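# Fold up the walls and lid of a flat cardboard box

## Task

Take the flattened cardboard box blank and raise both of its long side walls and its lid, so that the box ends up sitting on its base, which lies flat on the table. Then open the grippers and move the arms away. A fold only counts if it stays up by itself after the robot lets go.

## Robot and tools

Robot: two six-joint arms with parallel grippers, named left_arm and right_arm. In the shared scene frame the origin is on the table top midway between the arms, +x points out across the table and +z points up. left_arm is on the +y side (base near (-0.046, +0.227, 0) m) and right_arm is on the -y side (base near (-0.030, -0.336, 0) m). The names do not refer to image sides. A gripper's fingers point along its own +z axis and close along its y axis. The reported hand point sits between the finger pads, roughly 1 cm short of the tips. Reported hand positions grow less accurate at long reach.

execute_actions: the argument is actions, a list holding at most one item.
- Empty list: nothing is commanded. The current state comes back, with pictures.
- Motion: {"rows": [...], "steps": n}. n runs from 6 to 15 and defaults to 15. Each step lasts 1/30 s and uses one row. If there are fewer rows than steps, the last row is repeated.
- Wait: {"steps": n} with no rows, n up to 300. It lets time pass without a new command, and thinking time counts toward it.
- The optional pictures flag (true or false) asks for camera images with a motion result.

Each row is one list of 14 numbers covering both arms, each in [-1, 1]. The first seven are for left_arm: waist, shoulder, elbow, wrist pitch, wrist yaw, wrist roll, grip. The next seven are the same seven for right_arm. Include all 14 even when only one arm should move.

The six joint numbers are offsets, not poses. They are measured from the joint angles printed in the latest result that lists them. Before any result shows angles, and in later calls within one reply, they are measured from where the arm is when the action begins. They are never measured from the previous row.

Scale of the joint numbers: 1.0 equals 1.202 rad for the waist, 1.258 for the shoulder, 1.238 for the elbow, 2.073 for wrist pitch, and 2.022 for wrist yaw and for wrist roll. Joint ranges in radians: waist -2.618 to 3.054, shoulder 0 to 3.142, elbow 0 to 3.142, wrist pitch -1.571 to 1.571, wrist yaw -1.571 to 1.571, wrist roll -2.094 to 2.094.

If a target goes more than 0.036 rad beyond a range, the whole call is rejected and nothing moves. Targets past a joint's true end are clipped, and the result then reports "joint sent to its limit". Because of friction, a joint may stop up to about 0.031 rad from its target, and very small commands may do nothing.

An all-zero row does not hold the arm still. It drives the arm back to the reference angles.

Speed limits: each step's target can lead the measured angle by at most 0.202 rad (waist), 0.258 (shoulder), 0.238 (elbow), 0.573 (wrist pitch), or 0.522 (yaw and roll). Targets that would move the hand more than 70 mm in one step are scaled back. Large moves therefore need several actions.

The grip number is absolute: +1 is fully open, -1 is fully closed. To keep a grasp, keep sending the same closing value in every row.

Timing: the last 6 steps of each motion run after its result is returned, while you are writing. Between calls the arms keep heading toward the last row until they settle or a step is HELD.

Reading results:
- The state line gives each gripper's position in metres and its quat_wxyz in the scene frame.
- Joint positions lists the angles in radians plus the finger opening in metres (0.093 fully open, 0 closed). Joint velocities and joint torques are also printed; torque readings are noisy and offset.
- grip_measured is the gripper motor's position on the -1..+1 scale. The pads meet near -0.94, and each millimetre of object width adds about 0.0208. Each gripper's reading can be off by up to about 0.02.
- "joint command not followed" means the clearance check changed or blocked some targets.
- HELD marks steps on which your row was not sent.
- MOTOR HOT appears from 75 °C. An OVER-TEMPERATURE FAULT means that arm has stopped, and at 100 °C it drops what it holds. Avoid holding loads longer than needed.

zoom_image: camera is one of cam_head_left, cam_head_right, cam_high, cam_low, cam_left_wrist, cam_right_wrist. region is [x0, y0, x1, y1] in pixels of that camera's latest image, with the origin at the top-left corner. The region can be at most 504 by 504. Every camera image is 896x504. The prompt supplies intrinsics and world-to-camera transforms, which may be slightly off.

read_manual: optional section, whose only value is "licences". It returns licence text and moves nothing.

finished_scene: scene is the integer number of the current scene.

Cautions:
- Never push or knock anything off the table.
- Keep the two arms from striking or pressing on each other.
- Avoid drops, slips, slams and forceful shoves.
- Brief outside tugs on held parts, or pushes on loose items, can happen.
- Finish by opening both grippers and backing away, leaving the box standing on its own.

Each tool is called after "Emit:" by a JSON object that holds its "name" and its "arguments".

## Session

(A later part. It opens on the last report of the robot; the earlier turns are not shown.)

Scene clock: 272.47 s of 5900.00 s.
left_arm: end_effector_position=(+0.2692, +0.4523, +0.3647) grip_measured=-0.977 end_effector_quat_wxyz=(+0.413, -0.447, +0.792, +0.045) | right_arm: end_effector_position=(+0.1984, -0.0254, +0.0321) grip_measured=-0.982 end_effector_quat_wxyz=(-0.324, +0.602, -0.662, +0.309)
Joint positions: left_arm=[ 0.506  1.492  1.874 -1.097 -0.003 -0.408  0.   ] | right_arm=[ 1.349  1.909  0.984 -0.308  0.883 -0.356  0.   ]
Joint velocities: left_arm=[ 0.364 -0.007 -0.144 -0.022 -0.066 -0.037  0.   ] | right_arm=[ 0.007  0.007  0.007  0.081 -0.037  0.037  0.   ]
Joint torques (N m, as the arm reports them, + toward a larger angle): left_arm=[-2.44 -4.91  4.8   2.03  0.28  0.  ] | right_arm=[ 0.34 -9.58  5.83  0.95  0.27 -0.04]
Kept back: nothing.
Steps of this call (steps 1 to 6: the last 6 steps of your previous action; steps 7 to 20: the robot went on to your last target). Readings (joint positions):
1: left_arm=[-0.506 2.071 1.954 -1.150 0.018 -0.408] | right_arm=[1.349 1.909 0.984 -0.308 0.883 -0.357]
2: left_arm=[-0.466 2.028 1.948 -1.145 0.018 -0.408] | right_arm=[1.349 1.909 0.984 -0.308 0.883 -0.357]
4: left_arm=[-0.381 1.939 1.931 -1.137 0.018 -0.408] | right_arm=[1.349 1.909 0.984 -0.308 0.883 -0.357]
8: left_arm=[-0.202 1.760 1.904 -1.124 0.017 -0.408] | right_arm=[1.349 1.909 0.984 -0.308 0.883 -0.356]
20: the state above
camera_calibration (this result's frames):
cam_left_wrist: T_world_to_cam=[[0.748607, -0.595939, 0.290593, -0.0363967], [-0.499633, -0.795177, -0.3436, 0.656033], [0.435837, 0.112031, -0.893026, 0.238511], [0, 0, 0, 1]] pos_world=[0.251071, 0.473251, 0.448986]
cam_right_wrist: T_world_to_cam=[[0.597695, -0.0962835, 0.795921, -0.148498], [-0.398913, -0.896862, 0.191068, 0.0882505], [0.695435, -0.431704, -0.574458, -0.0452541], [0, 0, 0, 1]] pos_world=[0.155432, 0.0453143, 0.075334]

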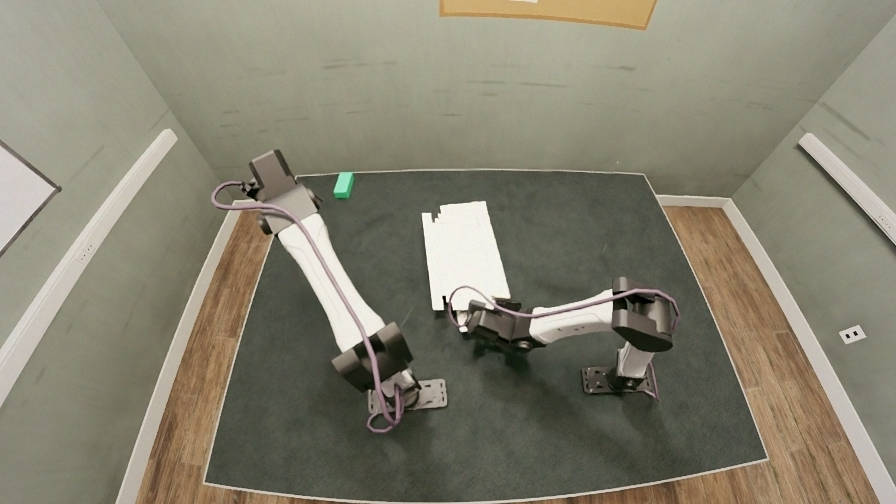

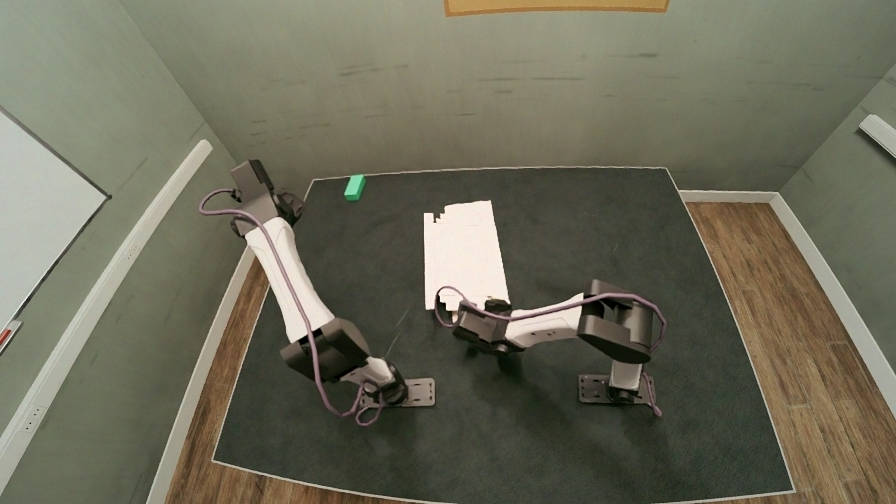

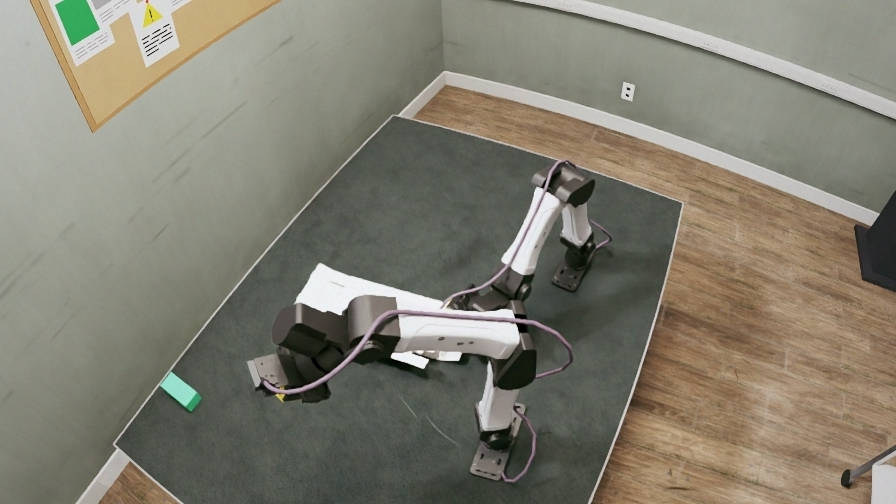

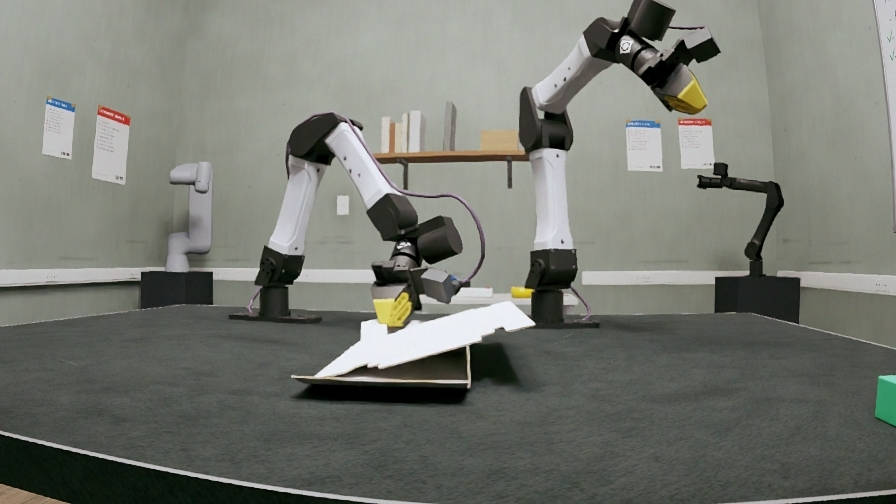

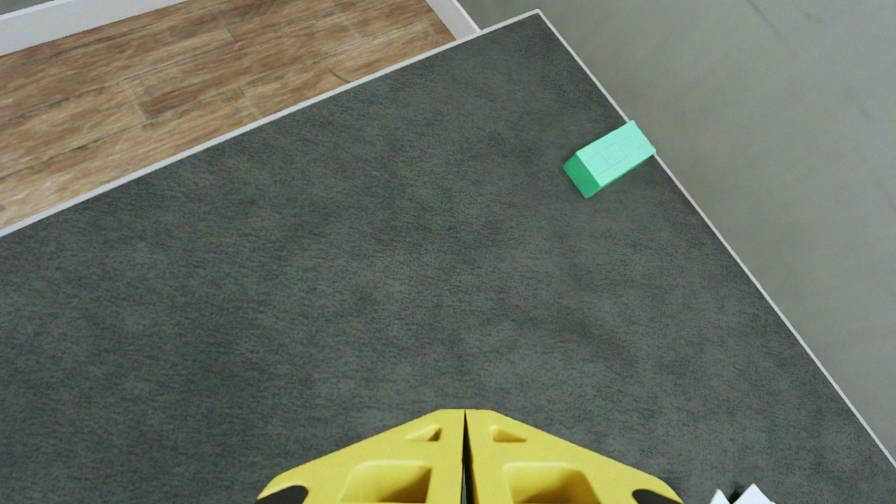

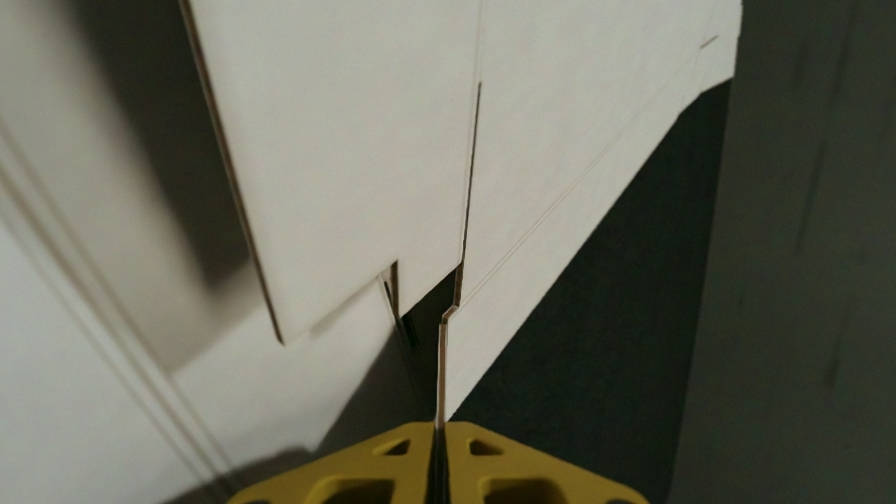

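Emit:
{"name": "execute_actions", "arguments": {"actions": [{"rows": [[0,0,0,0,0,0,-1, -0.001,-0.01,-0.02,0.017,-0.003,0.002,-1],[0,0,0,0,0,0,-1, -0.003,-0.02,-0.039,0.035,-0.006,0.005,-1],[0,0,0,0,0,0,-1, -0.004,-0.03,-0.059,0.052,-0.009,0.007,-1],[0,0,0,0,0,0,-1, -0.005,-0.04,-0.079,0.07,-0.012,0.009,-1],[0,0,0,0,0,0,-1, -0.007,-0.05,-0.098,0.087,-0.015,0.012,-1],[0,0,0,0,0,0,-1, -0.008,-0.06,-0.118,0.105,-0.018,0.014,-1],[0,0,0,0,0,0,-1, -0.009,-0.07,-0.138,0.122,-0.02,0.016,-1],[0,0,0,0,0,0,-1, -0.011,-0.08,-0.157,0.139,-0.023,0.019,-1],[0,0,0,0,0,0,-1, -0.012,-0.09,-0.177,0.157,-0.026,0.021,-1],[0,0,0,0,0,0,-1, -0.013,-0.1,-0.197,0.174,-0.029,0.023,-1],[0,0,0,0,0,0,-1, -0.015,-0.11,-0.216,0.192,-0.032,0.026,-1],[0,0,0,0,0,0,-1, -0.016,-0.121,-0.236,0.209,-0.035,0.028,-1]], "steps": 15}]}}

Emit:
{"name": "execute_actions", "arguments": {"actions": [{"steps": 12}], "pictures": true}}

Scene clock: 273.30 s of 5900.00 s.
left_arm: end_effector_position=(+0.2694, +0.4517, +0.3624) grip_measured=-0.977 end_effector_quat_wxyz=(+0.410, -0.447, +0.794, +0.043) | right_arm: end_effector_position=(+0.1971, -0.0314, +0.0362) grip_measured=-0.982 end_effector_quat_wxyz=(+0.383, -0.560, +0.685, -0.265)
Joint positions: left_arm=[ 0.506  1.492  1.868 -1.097  0.001 -0.408  0.   ] | right_arm=[ 1.345  1.828  0.837 -0.09   0.875 -0.328  0.   ]
Joint velocities: left_arm=[-0.017 -0.002 -0.007 -0.051  0.022 -0.007  0.   ] | right_arm=[-0.046 -0.364 -0.686  0.93  -0.11   0.11   0.   ]
Joint torques (N m, as the arm reports them, + toward a larger angle): left_arm=[ 0.15 -5.55  6.67  2.05 -0.03 -0.02] | right_arm=[-0.24 -9.53  3.42  0.91  0.08 -0.04]
Steps of this call (steps 1 to 16: the robot went on to your last target; steps 17 to 25: the first 9 steps of this action). Readings (joint positions):
17: left_arm=[0.506 1.492 1.868 -1.097 0.001 -0.408] | right_arm=[1.349 1.909 0.984 -0.303 0.884 -0.356]
18: left_arm=[0.506 1.492 1.868 -1.097 0.001 -0.408] | right_arm=[1.349 1.908 0.980 -0.289 0.885 -0.354]
20: left_arm=[0.506 1.492 1.868 -1.097 0.001 -0.408] | right_arm=[1.349 1.892 0.952 -0.244 0.885 -0.348]
24: left_arm=[0.506 1.492 1.868 -1.097 0.001 -0.408] | right_arm=[1.347 1.841 0.861 -0.122 0.878 -0.332]
25: the state above

Scene clock: 273.70 s of 5900.00 s.
left_arm: end_effector_position=(+0.2694, +0.4517, +0.3624) grip_measured=-0.977 end_effector_quat_wxyz=(+0.410, -0.447, +0.794, +0.043) | right_arm: end_effector_position=(+0.1964, -0.0336, +0.0406) grip_measured=-0.982 end_effector_quat_wxyz=(+0.434, -0.521, +0.704, -0.213)
Joint positions: left_arm=[ 0.506  1.492  1.868 -1.097  0.001 -0.408  0.   ] | right_arm=[ 1.337  1.768  0.719  0.114  0.847 -0.301  0.   ]
Joint velocities: left_arm=[-0.007 -0.002  0.012  0.022 -0.022  0.022  0.   ] | right_arm=[-0.017  0.002 -0.032  0.081 -0.081  0.007  0.   ]
Joint torques (N m, as the arm reports them, + toward a larger angle): left_arm=[ 0.07 -5.55  6.55  2.06 -0.02 -0.01] | right_arm=[-0.14 -9.05  3.6   1.49  0.08 -0.07]
Kept back: nothing.
Steps of this call (steps 1 to 6: the last 6 steps of your previous action; steps 7 to 12: the robot went on to your last target). Readings (joint positions):
1: left_arm=[0.506 1.492 1.868 -1.097 0.001 -0.408] | right_arm=[1.344 1.815 0.812 -0.056 0.872 -0.324]
2: left_arm=[0.506 1.492 1.868 -1.097 0.001 -0.408] | right_arm=[1.342 1.802 0.788 -0.022 0.868 -0.321]
4: left_arm=[0.506 1.492 1.868 -1.097 0.001 -0.408] | right_arm=[1.339 1.778 0.745 0.040 0.860 -0.313]
8: left_arm=[0.506 1.492 1.868 -1.097 0.001 -0.408] | right_arm=[1.337 1.768 0.720 0.092 0.854 -0.306]
12: the state above
camera_calibration (this result's frames):
cam_left_wrist: T_world_to_cam=[[0.74813, -0.596309, 0.29106, -0.0360927], [-0.502937, -0.795713, -0.337484, 0.653859], [0.432845, 0.106097, -0.895203, 0.240612], [0, 0, 0, 1]] pos_world=[0.251705, 0.473234, 0.446569]
cam_right_wrist: T_world_to_cam=[[0.549732, -0.376155, 0.745857, -0.152809], [-0.424813, -0.894685, -0.138105, 0.0970246], [0.719256, -0.240929, -0.651632, -0.0376831], [0, 0, 0, 1]] pos_world=[0.152325, 0.0202475, 0.102818]

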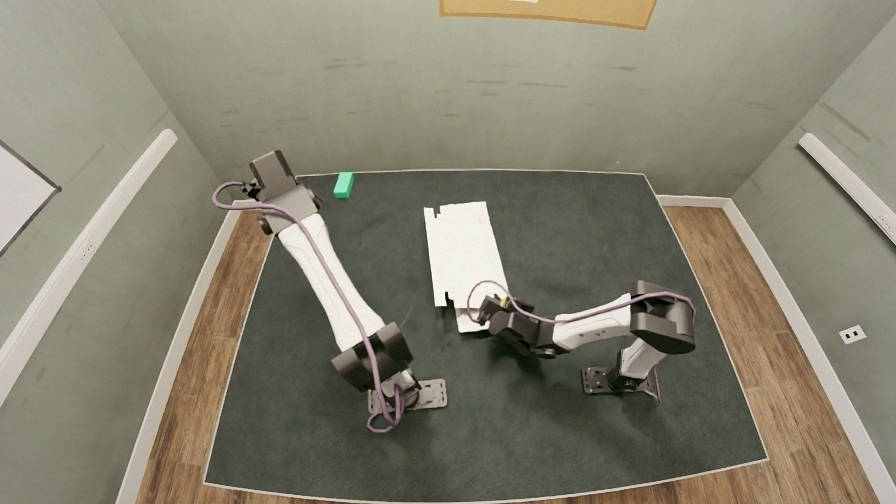

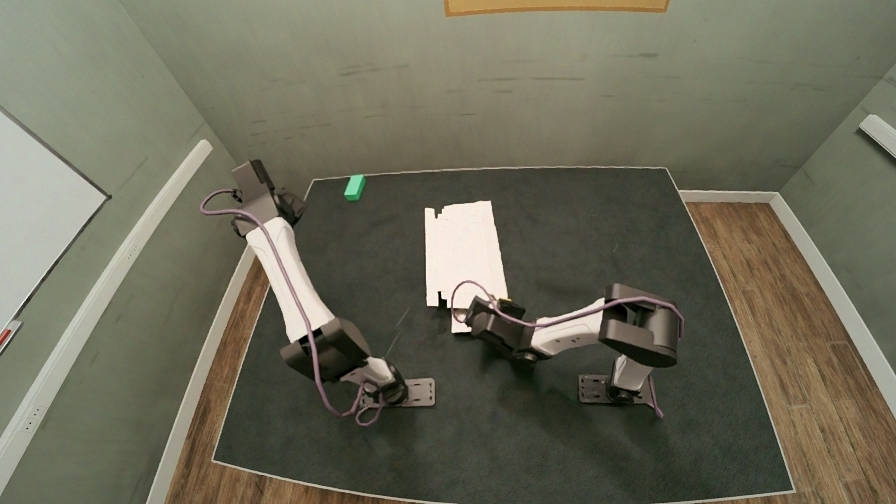

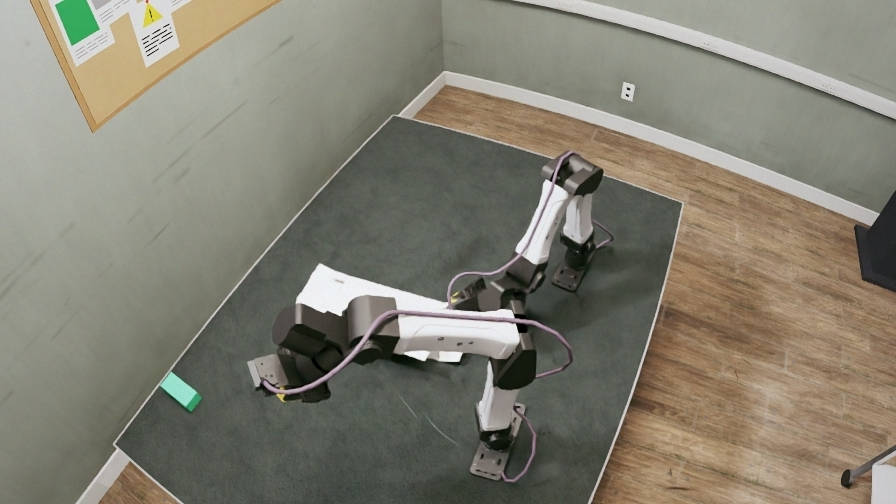

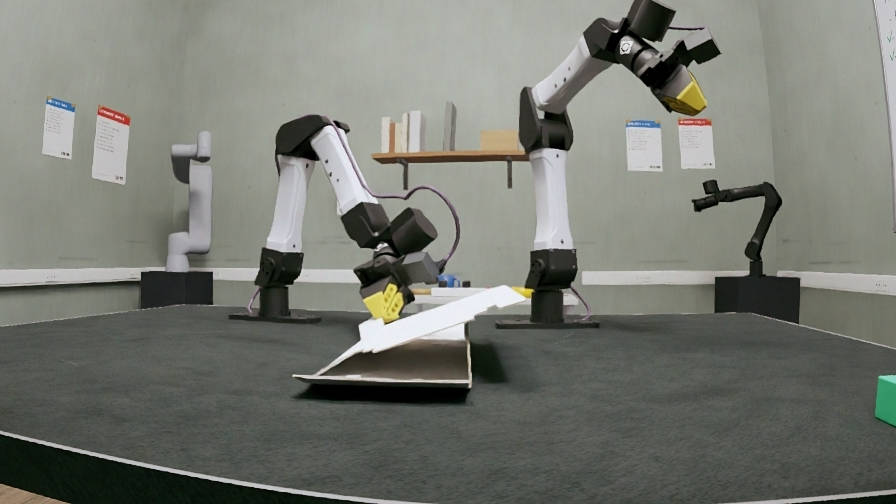

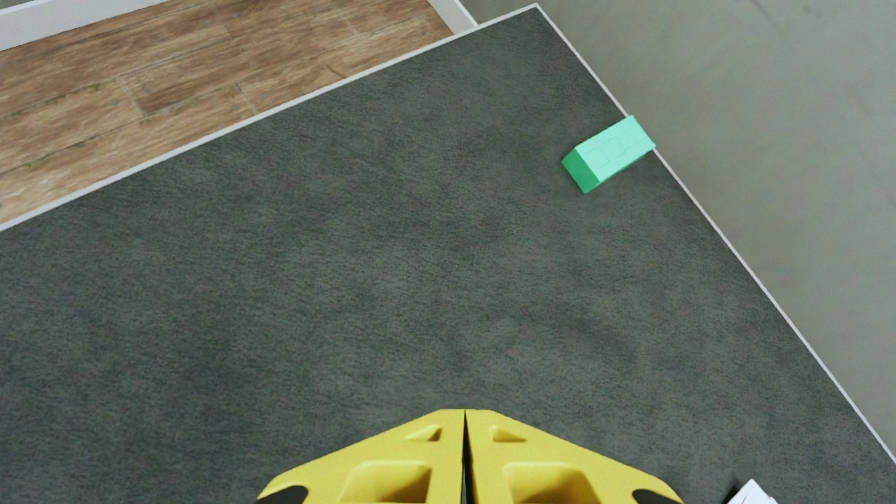

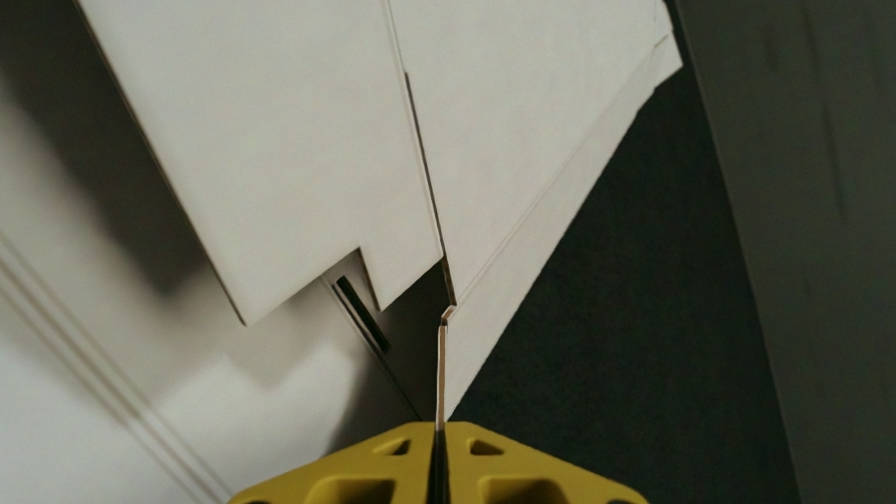

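Emit:
{"name": "execute_actions", "arguments": {"actions": [{"rows": [[0,0,0,0,0,0,-1, -0.001,-0.001,-0.016,0.019,-0.001,0.006,-1],[0,0,0,0,0,0,-1, -0.001,-0.003,-0.032,0.038,-0.002,0.011,-1],[0,0,0,0,0,0,-1, -0.002,-0.004,-0.048,0.057,-0.003,0.017,-1],[0,0,0,0,0,0,-1, -0.003,-0.005,-0.064,0.075,-0.004,0.023,-1],[0,0,0,0,0,0,-1, -0.003,-0.006,-0.08,0.094,-0.005,0.028,-1],[0,0,0,0,0,0,-1, -0.004,-0.008,-0.096,0.113,-0.006,0.034,-1],[0,0,0,0,0,0,-1, -0.005,-0.009,-0.111,0.132,-0.006,0.04,-1],[0,0,0,0,0,0,-1, -0.005,-0.01,-0.127,0.151,-0.007,0.045,-1],[0,0,0,0,0,0,-1, -0.006,-0.011,-0.143,0.17,-0.008,0.051,-1],[0,0,0,0,0,0,-1, -0.007,-0.013,-0.159,0.188,-0.009,0.057,-1],[0,0,0,0,0,0,-1, -0.007,-0.014,-0.175,0.207,-0.01,0.062,-1],[0,0,0,0,0,0,-1, -0.008,-0.015,-0.191,0.226,-0.011,0.068,-1]], "steps": 15}]}}

Emit:
{"name": "execute_actions", "arguments": {"actions": [{"steps": 12}], "pictures": true}}

Scene clock: 275.27 s of 5900.00 s.
left_arm: end_effector_position=(+0.2694, +0.4517, +0.3624) grip_measured=-0.977 end_effector_quat_wxyz=(+0.410, -0.447, +0.794, +0.043) | right_arm: end_effector_position=(+0.1963, -0.0356, +0.0401) grip_measured=-0.982 end_effector_quat_wxyz=(+0.487, -0.464, +0.721, -0.165)
Joint positions: left_arm=[ 0.506  1.492  1.868 -1.097  0.001 -0.408  0.   ] | right_arm=[ 1.337  1.766  0.611  0.357  0.852 -0.241  0.   ]
Joint velocities: left_arm=[-0.007  0.002  0.002  0.051  0.022  0.022  0.   ] | right_arm=[-0.027 -0.076 -0.554  1.077  0.022  0.256  0.   ]
Joint torques (N m, as the arm reports them, + toward a larger angle): left_arm=[ 0.17 -5.61  6.1   2.07  0.01 -0.01] | right_arm=[-0.1  -8.39  2.6   1.08  0.04 -0.01]
Steps of this call (steps 1 to 30: the robot went on to your last target; steps 31 to 38: nothing new was sent; steps 39 to 47: the first 9 steps of this action). Readings (joint positions):
39: left_arm=[0.506 1.492 1.868 -1.097 0.001 -0.408] | right_arm=[1.337 1.768 0.719 0.130 0.841 -0.296]
40: left_arm=[0.506 1.492 1.868 -1.097 0.001 -0.408] | right_arm=[1.337 1.768 0.716 0.140 0.841 -0.293]
42: left_arm=[0.506 1.492 1.868 -1.097 0.001 -0.408] | right_arm=[1.337 1.768 0.697 0.185 0.841 -0.281]
46: left_arm=[0.506 1.492 1.868 -1.097 0.001 -0.408] | right_arm=[1.337 1.768 0.629 0.320 0.851 -0.250]
47: the state above

Scene clock: 275.67 s of 5900.00 s.
left_arm: end_effector_position=(+0.2694, +0.4517, +0.3624) grip_measured=-0.977 end_effector_quat_wxyz=(+0.410, -0.447, +0.794, +0.043) | right_arm: end_effector_position=(+0.1955, -0.0425, +0.0437) grip_measured=-0.982 end_effector_quat_wxyz=(+0.530, -0.406, +0.736, -0.114)
Joint positions: left_arm=[ 0.506  1.492  1.868 -1.097  0.001 -0.408  0.   ] | right_arm=[ 1.333  1.758  0.508  0.573  0.851 -0.173  0.   ]
Joint velocities: left_arm=[ 0.017 -0.002 -0.007 -0.022 -0.022 -0.037  0.   ] | right_arm=[-0.012  0.012 -0.017  0.037 -0.022  0.037  0.   ]
Joint torques (N m, as the arm reports them, + toward a larger angle): left_arm=[ 0.17 -5.57  6.09  2.07  0.01 -0.01] | right_arm=[-0.04 -7.93  3.06  1.84  0.04 -0.02]
Kept back: nothing.
Steps of this call (steps 1 to 6: the last 6 steps of your previous action; steps 7 to 12: the robot went on to your last target). Readings (joint positions):
1: left_arm=[0.506 1.492 1.868 -1.097 0.001 -0.408] | right_arm=[1.336 1.764 0.592 0.396 0.852 -0.231]
2: left_arm=[0.506 1.492 1.868 -1.097 0.001 -0.408] | right_arm=[1.335 1.761 0.572 0.433 0.852 -0.221]
4: left_arm=[0.506 1.492 1.868 -1.097 0.001 -0.408] | right_arm=[1.334 1.758 0.536 0.503 0.852 -0.202]
8: left_arm=[0.506 1.492 1.868 -1.097 0.001 -0.408] | right_arm=[1.333 1.758 0.512 0.560 0.852 -0.181]
12: the state above
camera_calibration (this result's frames):
cam_left_wrist: T_world_to_cam=[[0.74813, -0.596309, 0.29106, -0.0360927], [-0.502937, -0.795713, -0.337484, 0.653859], [0.432845, 0.106097, -0.895203, 0.240612], [0, 0, 0, 1]] pos_world=[0.251705, 0.473234, 0.446569]
cam_right_wrist: T_world_to_cam=[[0.478762, -0.651689, 0.588293, -0.148878], [-0.465793, -0.756542, -0.459, 0.116917], [0.744193, -0.0542705, -0.665756, -0.0334851], [0, 0, 0, 1]] pos_world=[0.150656, -0.0103866, 0.118956]

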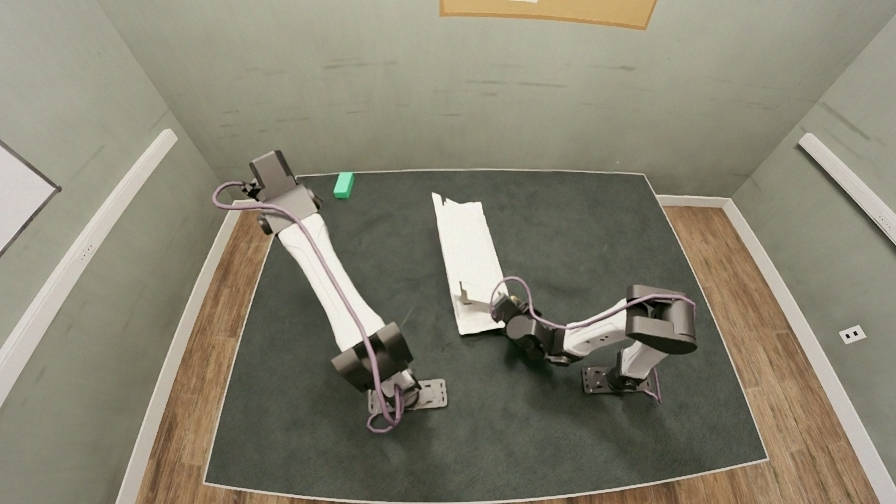

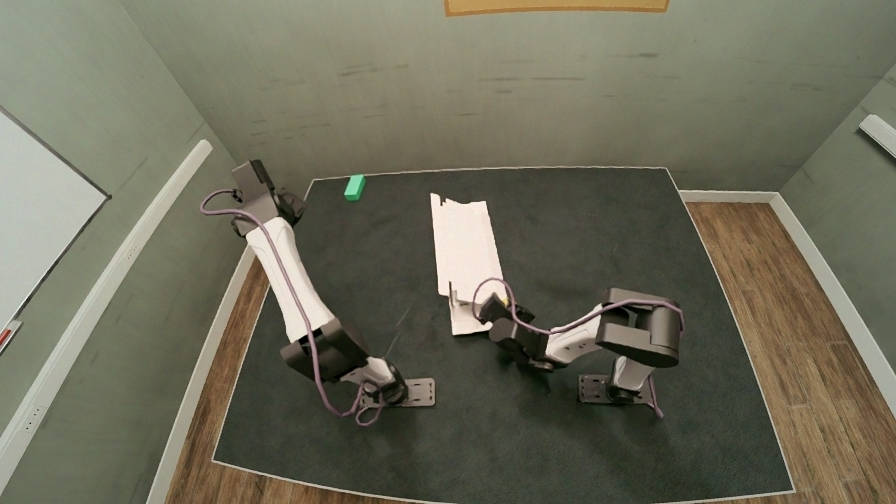

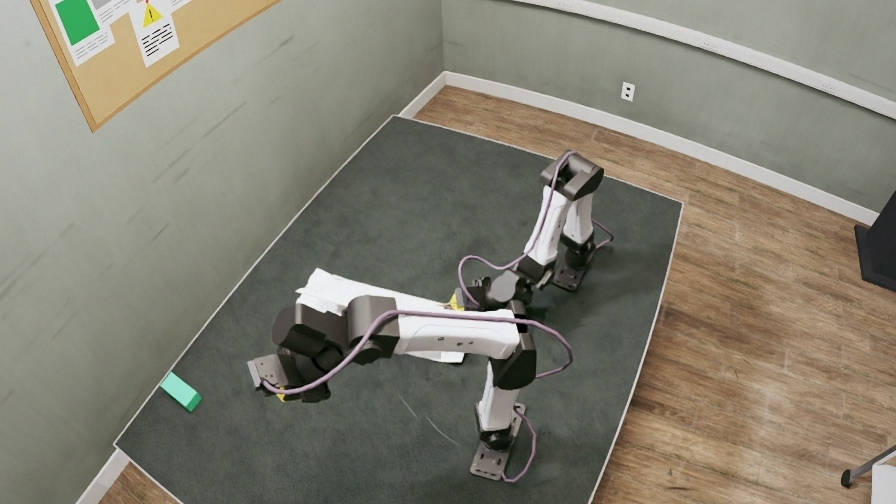

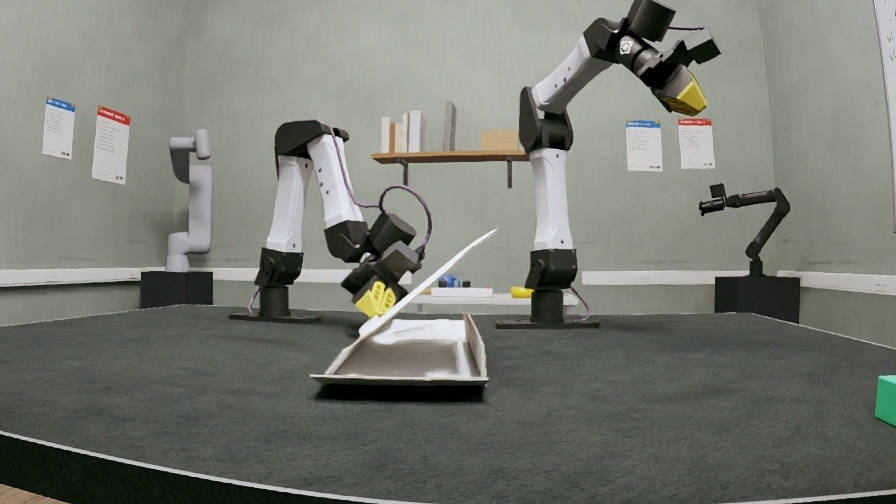

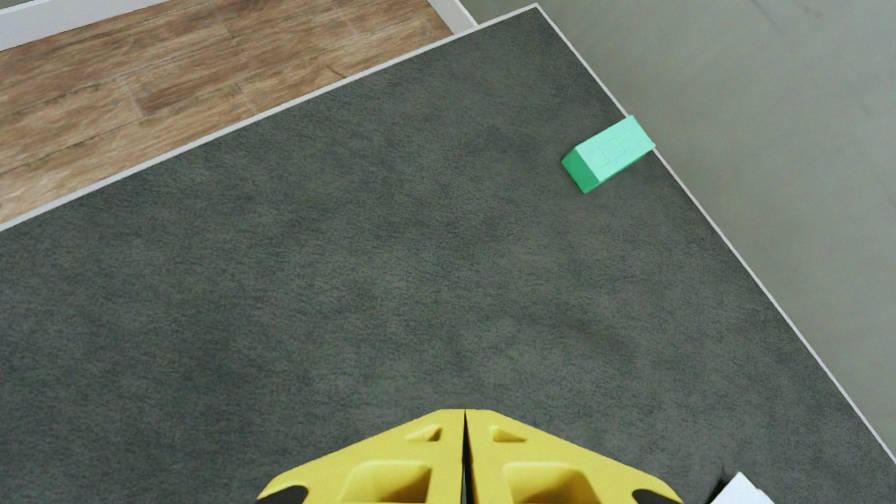

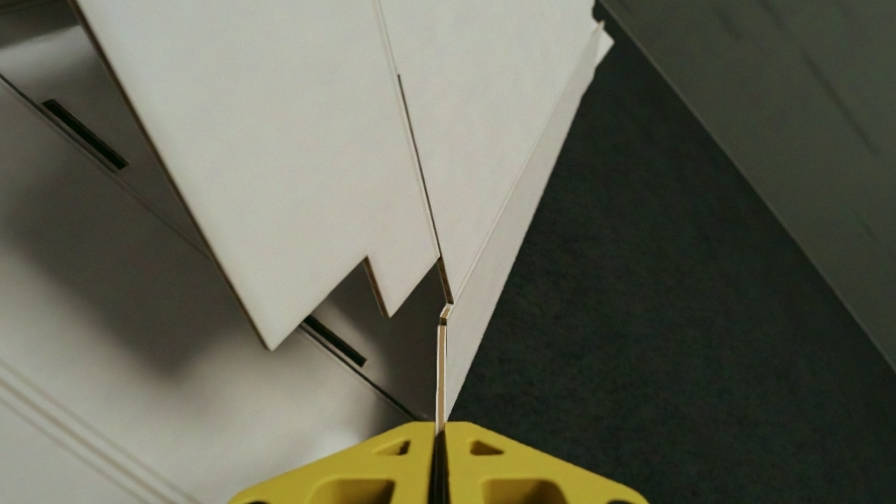

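Emit:
{"name": "execute_actions", "arguments": {"actions": [{"rows": [[0,0,0,0,0,0,-1, 0.002,0.009,-0.008,0.017,0.004,0.01,-1],[0,0,0,0,0,0,-1, 0.004,0.017,-0.016,0.033,0.008,0.02,-1],[0,0,0,0,0,0,-1, 0.005,0.026,-0.023,0.05,0.011,0.031,-1],[0,0,0,0,0,0,-1, 0.007,0.034,-0.031,0.066,0.015,0.041,-1],[0,0,0,0,0,0,-1, 0.009,0.043,-0.039,0.083,0.019,0.051,-1],[0,0,0,0,0,0,-1, 0.011,0.052,-0.047,0.1,0.023,0.061,-1],[0,0,0,0,0,0,-1, 0.013,0.06,-0.055,0.116,0.027,0.071,-1],[0,0,0,0,0,0,-1, 0.014,0.069,-0.062,0.133,0.03,0.081,-1],[0,0,0,0,0,0,-1, 0.016,0.077,-0.07,0.149,0.034,0.092,-1],[0,0,0,0,0,0,-1, 0.018,0.086,-0.078,0.166,0.038,0.102,-1],[0,0,0,0,0,0,-1, 0.02,0.095,-0.086,0.183,0.042,0.112,-1],[0,0,0,0,0,0,-1, 0.0216,0.1033,-0.0937,0.1992,0.0455,0.1222,-1]], "steps": 15}]}}

Emit:
{"name": "execute_actions", "arguments": {"actions": [{"steps": 12}], "pictures": true}}

Scene clock: 276.57 s of 5900.00 s.
left_arm: end_effector_position=(+0.2694, +0.4517, +0.3624) grip_measured=-0.977 end_effector_quat_wxyz=(+0.410, -0.447, +0.794, +0.043) | right_arm: end_effector_position=(+0.1965, -0.0425, +0.0436) grip_measured=-0.982 end_effector_quat_wxyz=(+0.566, -0.333, +0.751, -0.068)
Joint positions: left_arm=[ 0.506  1.492  1.868 -1.097  0.001 -0.408  0.   ] | right_arm=[ 1.341  1.819  0.467  0.766  0.887 -0.062  0.   ]
Joint velocities: left_arm=[ 0.012  0.002 -0.007 -0.007 -0.022 -0.051  0.   ] | right_arm=[ 0.061  0.276 -0.252  0.93   0.271  0.491  0.   ]
Joint torques (N m, as the arm reports them, + toward a larger angle): left_arm=[ 0.13 -5.61  6.14  2.06  0.01 -0.01] | right_arm=[ 0.98 -5.73  2.19  1.59  0.24 -0.02]
Steps of this call (steps 1 to 18: the robot went on to your last target; steps 19 to 27: the first 9 steps of this action). Readings (joint positions):
19: left_arm=[0.506 1.492 1.868 -1.097 0.001 -0.408] | right_arm=[1.333 1.758 0.508 0.581 0.849 -0.164]
20: left_arm=[0.506 1.492 1.868 -1.097 0.001 -0.408] | right_arm=[1.333 1.758 0.508 0.588 0.851 -0.159]
22: left_arm=[0.506 1.492 1.868 -1.097 0.001 -0.408] | right_arm=[1.333 1.768 0.507 0.623 0.858 -0.139]
26: left_arm=[0.506 1.492 1.868 -1.097 0.001 -0.408] | right_arm=[1.339 1.808 0.476 0.732 0.878 -0.079]
27: the state above

Scene clock: 276.97 s of 5900.00 s.
left_arm: end_effector_position=(+0.2694, +0.4517, +0.3624) grip_measured=-0.977 end_effector_quat_wxyz=(+0.410, -0.447, +0.794, +0.043) | right_arm: end_effector_position=(+0.1958, -0.0486, +0.0454) grip_measured=-0.982 end_effector_quat_wxyz=(+0.597, -0.252, +0.761, -0.017)
Joint positions: left_arm=[ 0.506  1.492  1.868 -1.097  0.001 -0.408  0.   ] | right_arm=[1.351 1.874 0.417 0.959 0.93  0.062 0.   ]
Joint velocities: left_arm=[-0.017 -0.012 -0.002  0.066  0.022 -0.037  0.   ] | right_arm=[-0.007  0.002 -0.002  0.022  0.007  0.081  0.   ]
Joint torques (N m, as the arm reports them, + toward a larger angle): left_arm=[ 0.13 -5.51  6.09  2.06  0.02 -0.02] | right_arm=[ 1.07 -6.16  2.25  2.06  0.33 -0.03]
Kept back: nothing.
Steps of this call (steps 1 to 6: the last 6 steps of your previous action; steps 7 to 12: the robot went on to your last target). Readings (joint positions):
1: left_arm=[0.506 1.492 1.868 -1.097 0.001 -0.408] | right_arm=[1.343 1.829 0.458 0.799 0.894 -0.044]
2: left_arm=[0.506 1.492 1.868 -1.097 0.001 -0.408] | right_arm=[1.345 1.838 0.449 0.832 0.902 -0.025]
4: left_arm=[0.506 1.492 1.868 -1.097 0.001 -0.408] | right_arm=[1.349 1.858 0.432 0.895 0.915 0.010]
8: left_arm=[0.506 1.492 1.868 -1.097 0.001 -0.408] | right_arm=[1.351 1.871 0.419 0.946 0.926 0.048]
12: the state above
camera_calibration (this result's frames):
cam_left_wrist: T_world_to_cam=[[0.74813, -0.596309, 0.29106, -0.0360927], [-0.502937, -0.795713, -0.337484, 0.653859], [0.432845, 0.106097, -0.895203, 0.240612], [0, 0, 0, 1]] pos_world=[0.251705, 0.473234, 0.446569]
cam_right_wrist: T_world_to_cam=[[0.36526, -0.875651, 0.315943, -0.130297], [-0.529557, -0.474577, -0.703097, 0.150569], [0.765608, 0.0895034, -0.637051, -0.0314423], [0, 0, 0, 1]] pos_world=[0.151399, -0.0398243, 0.127001]

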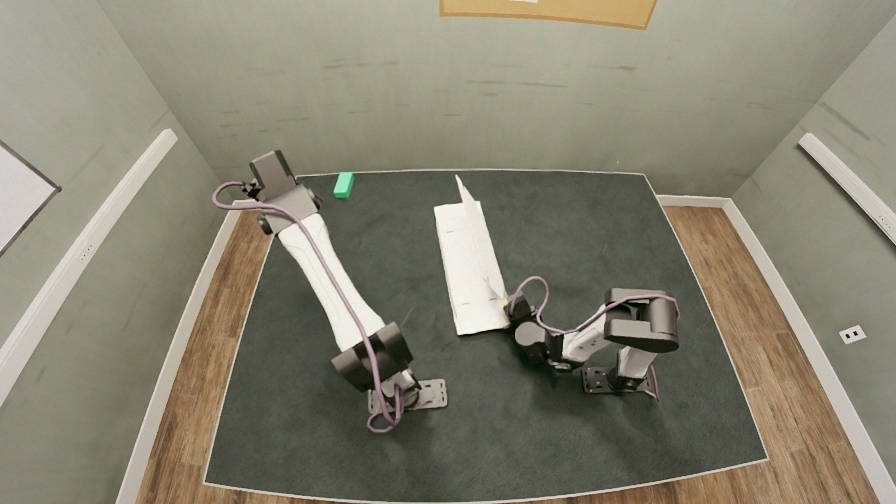

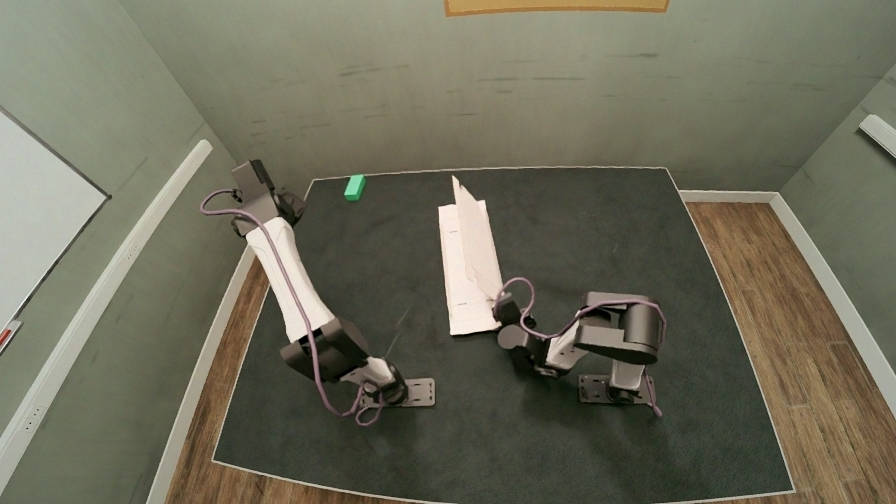

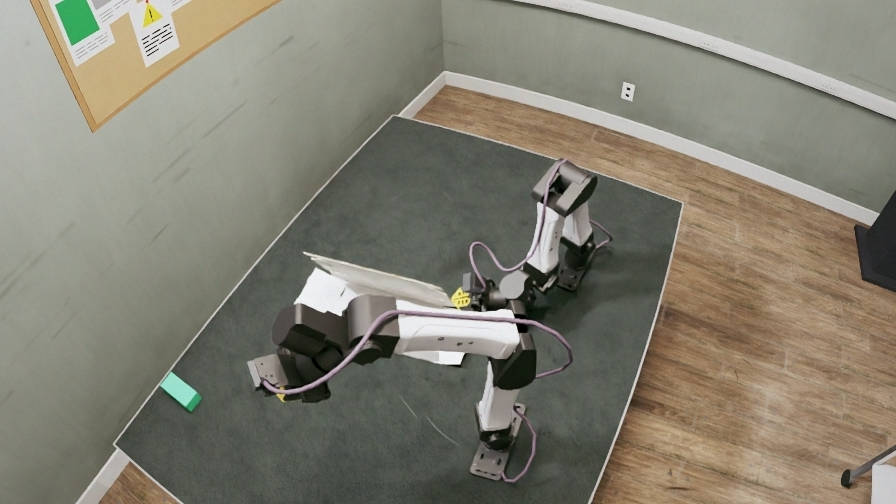

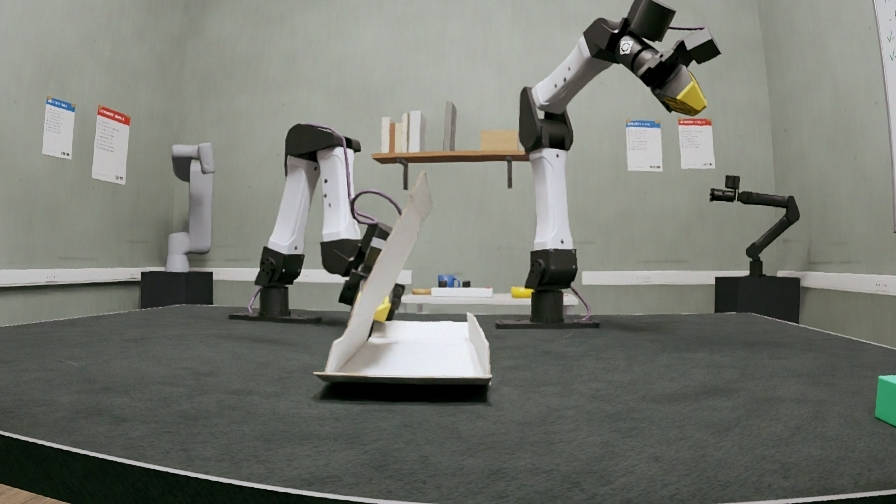

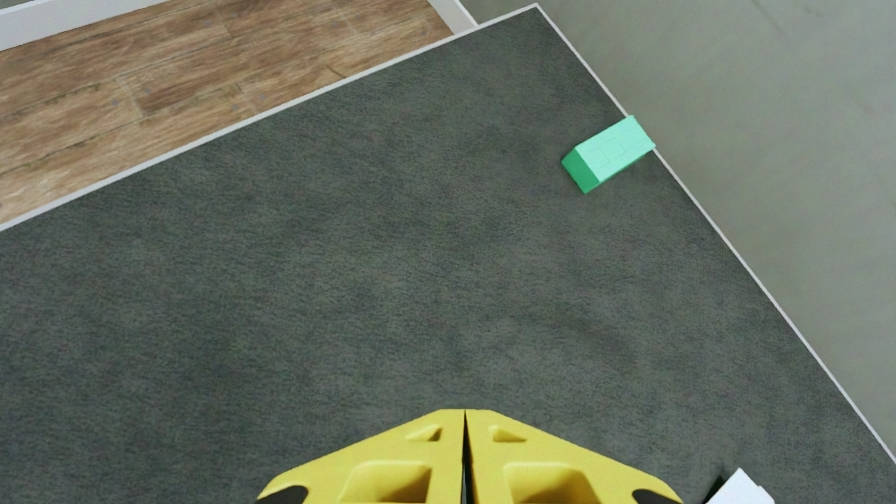

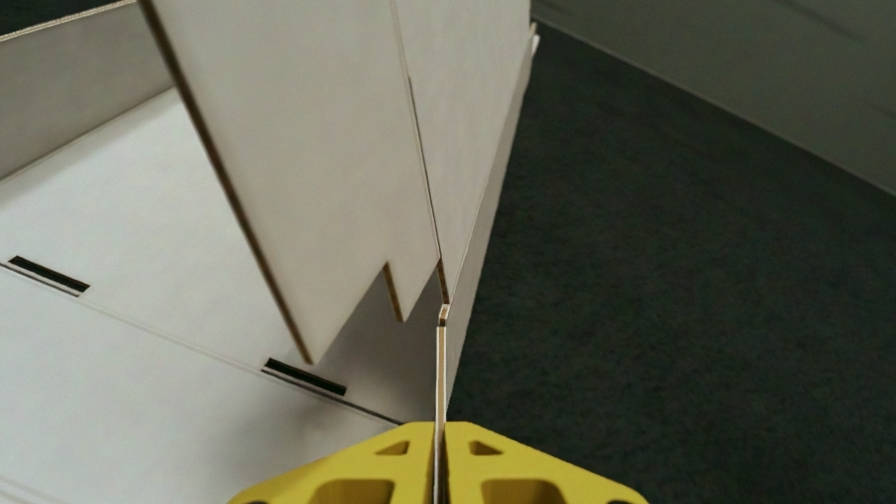

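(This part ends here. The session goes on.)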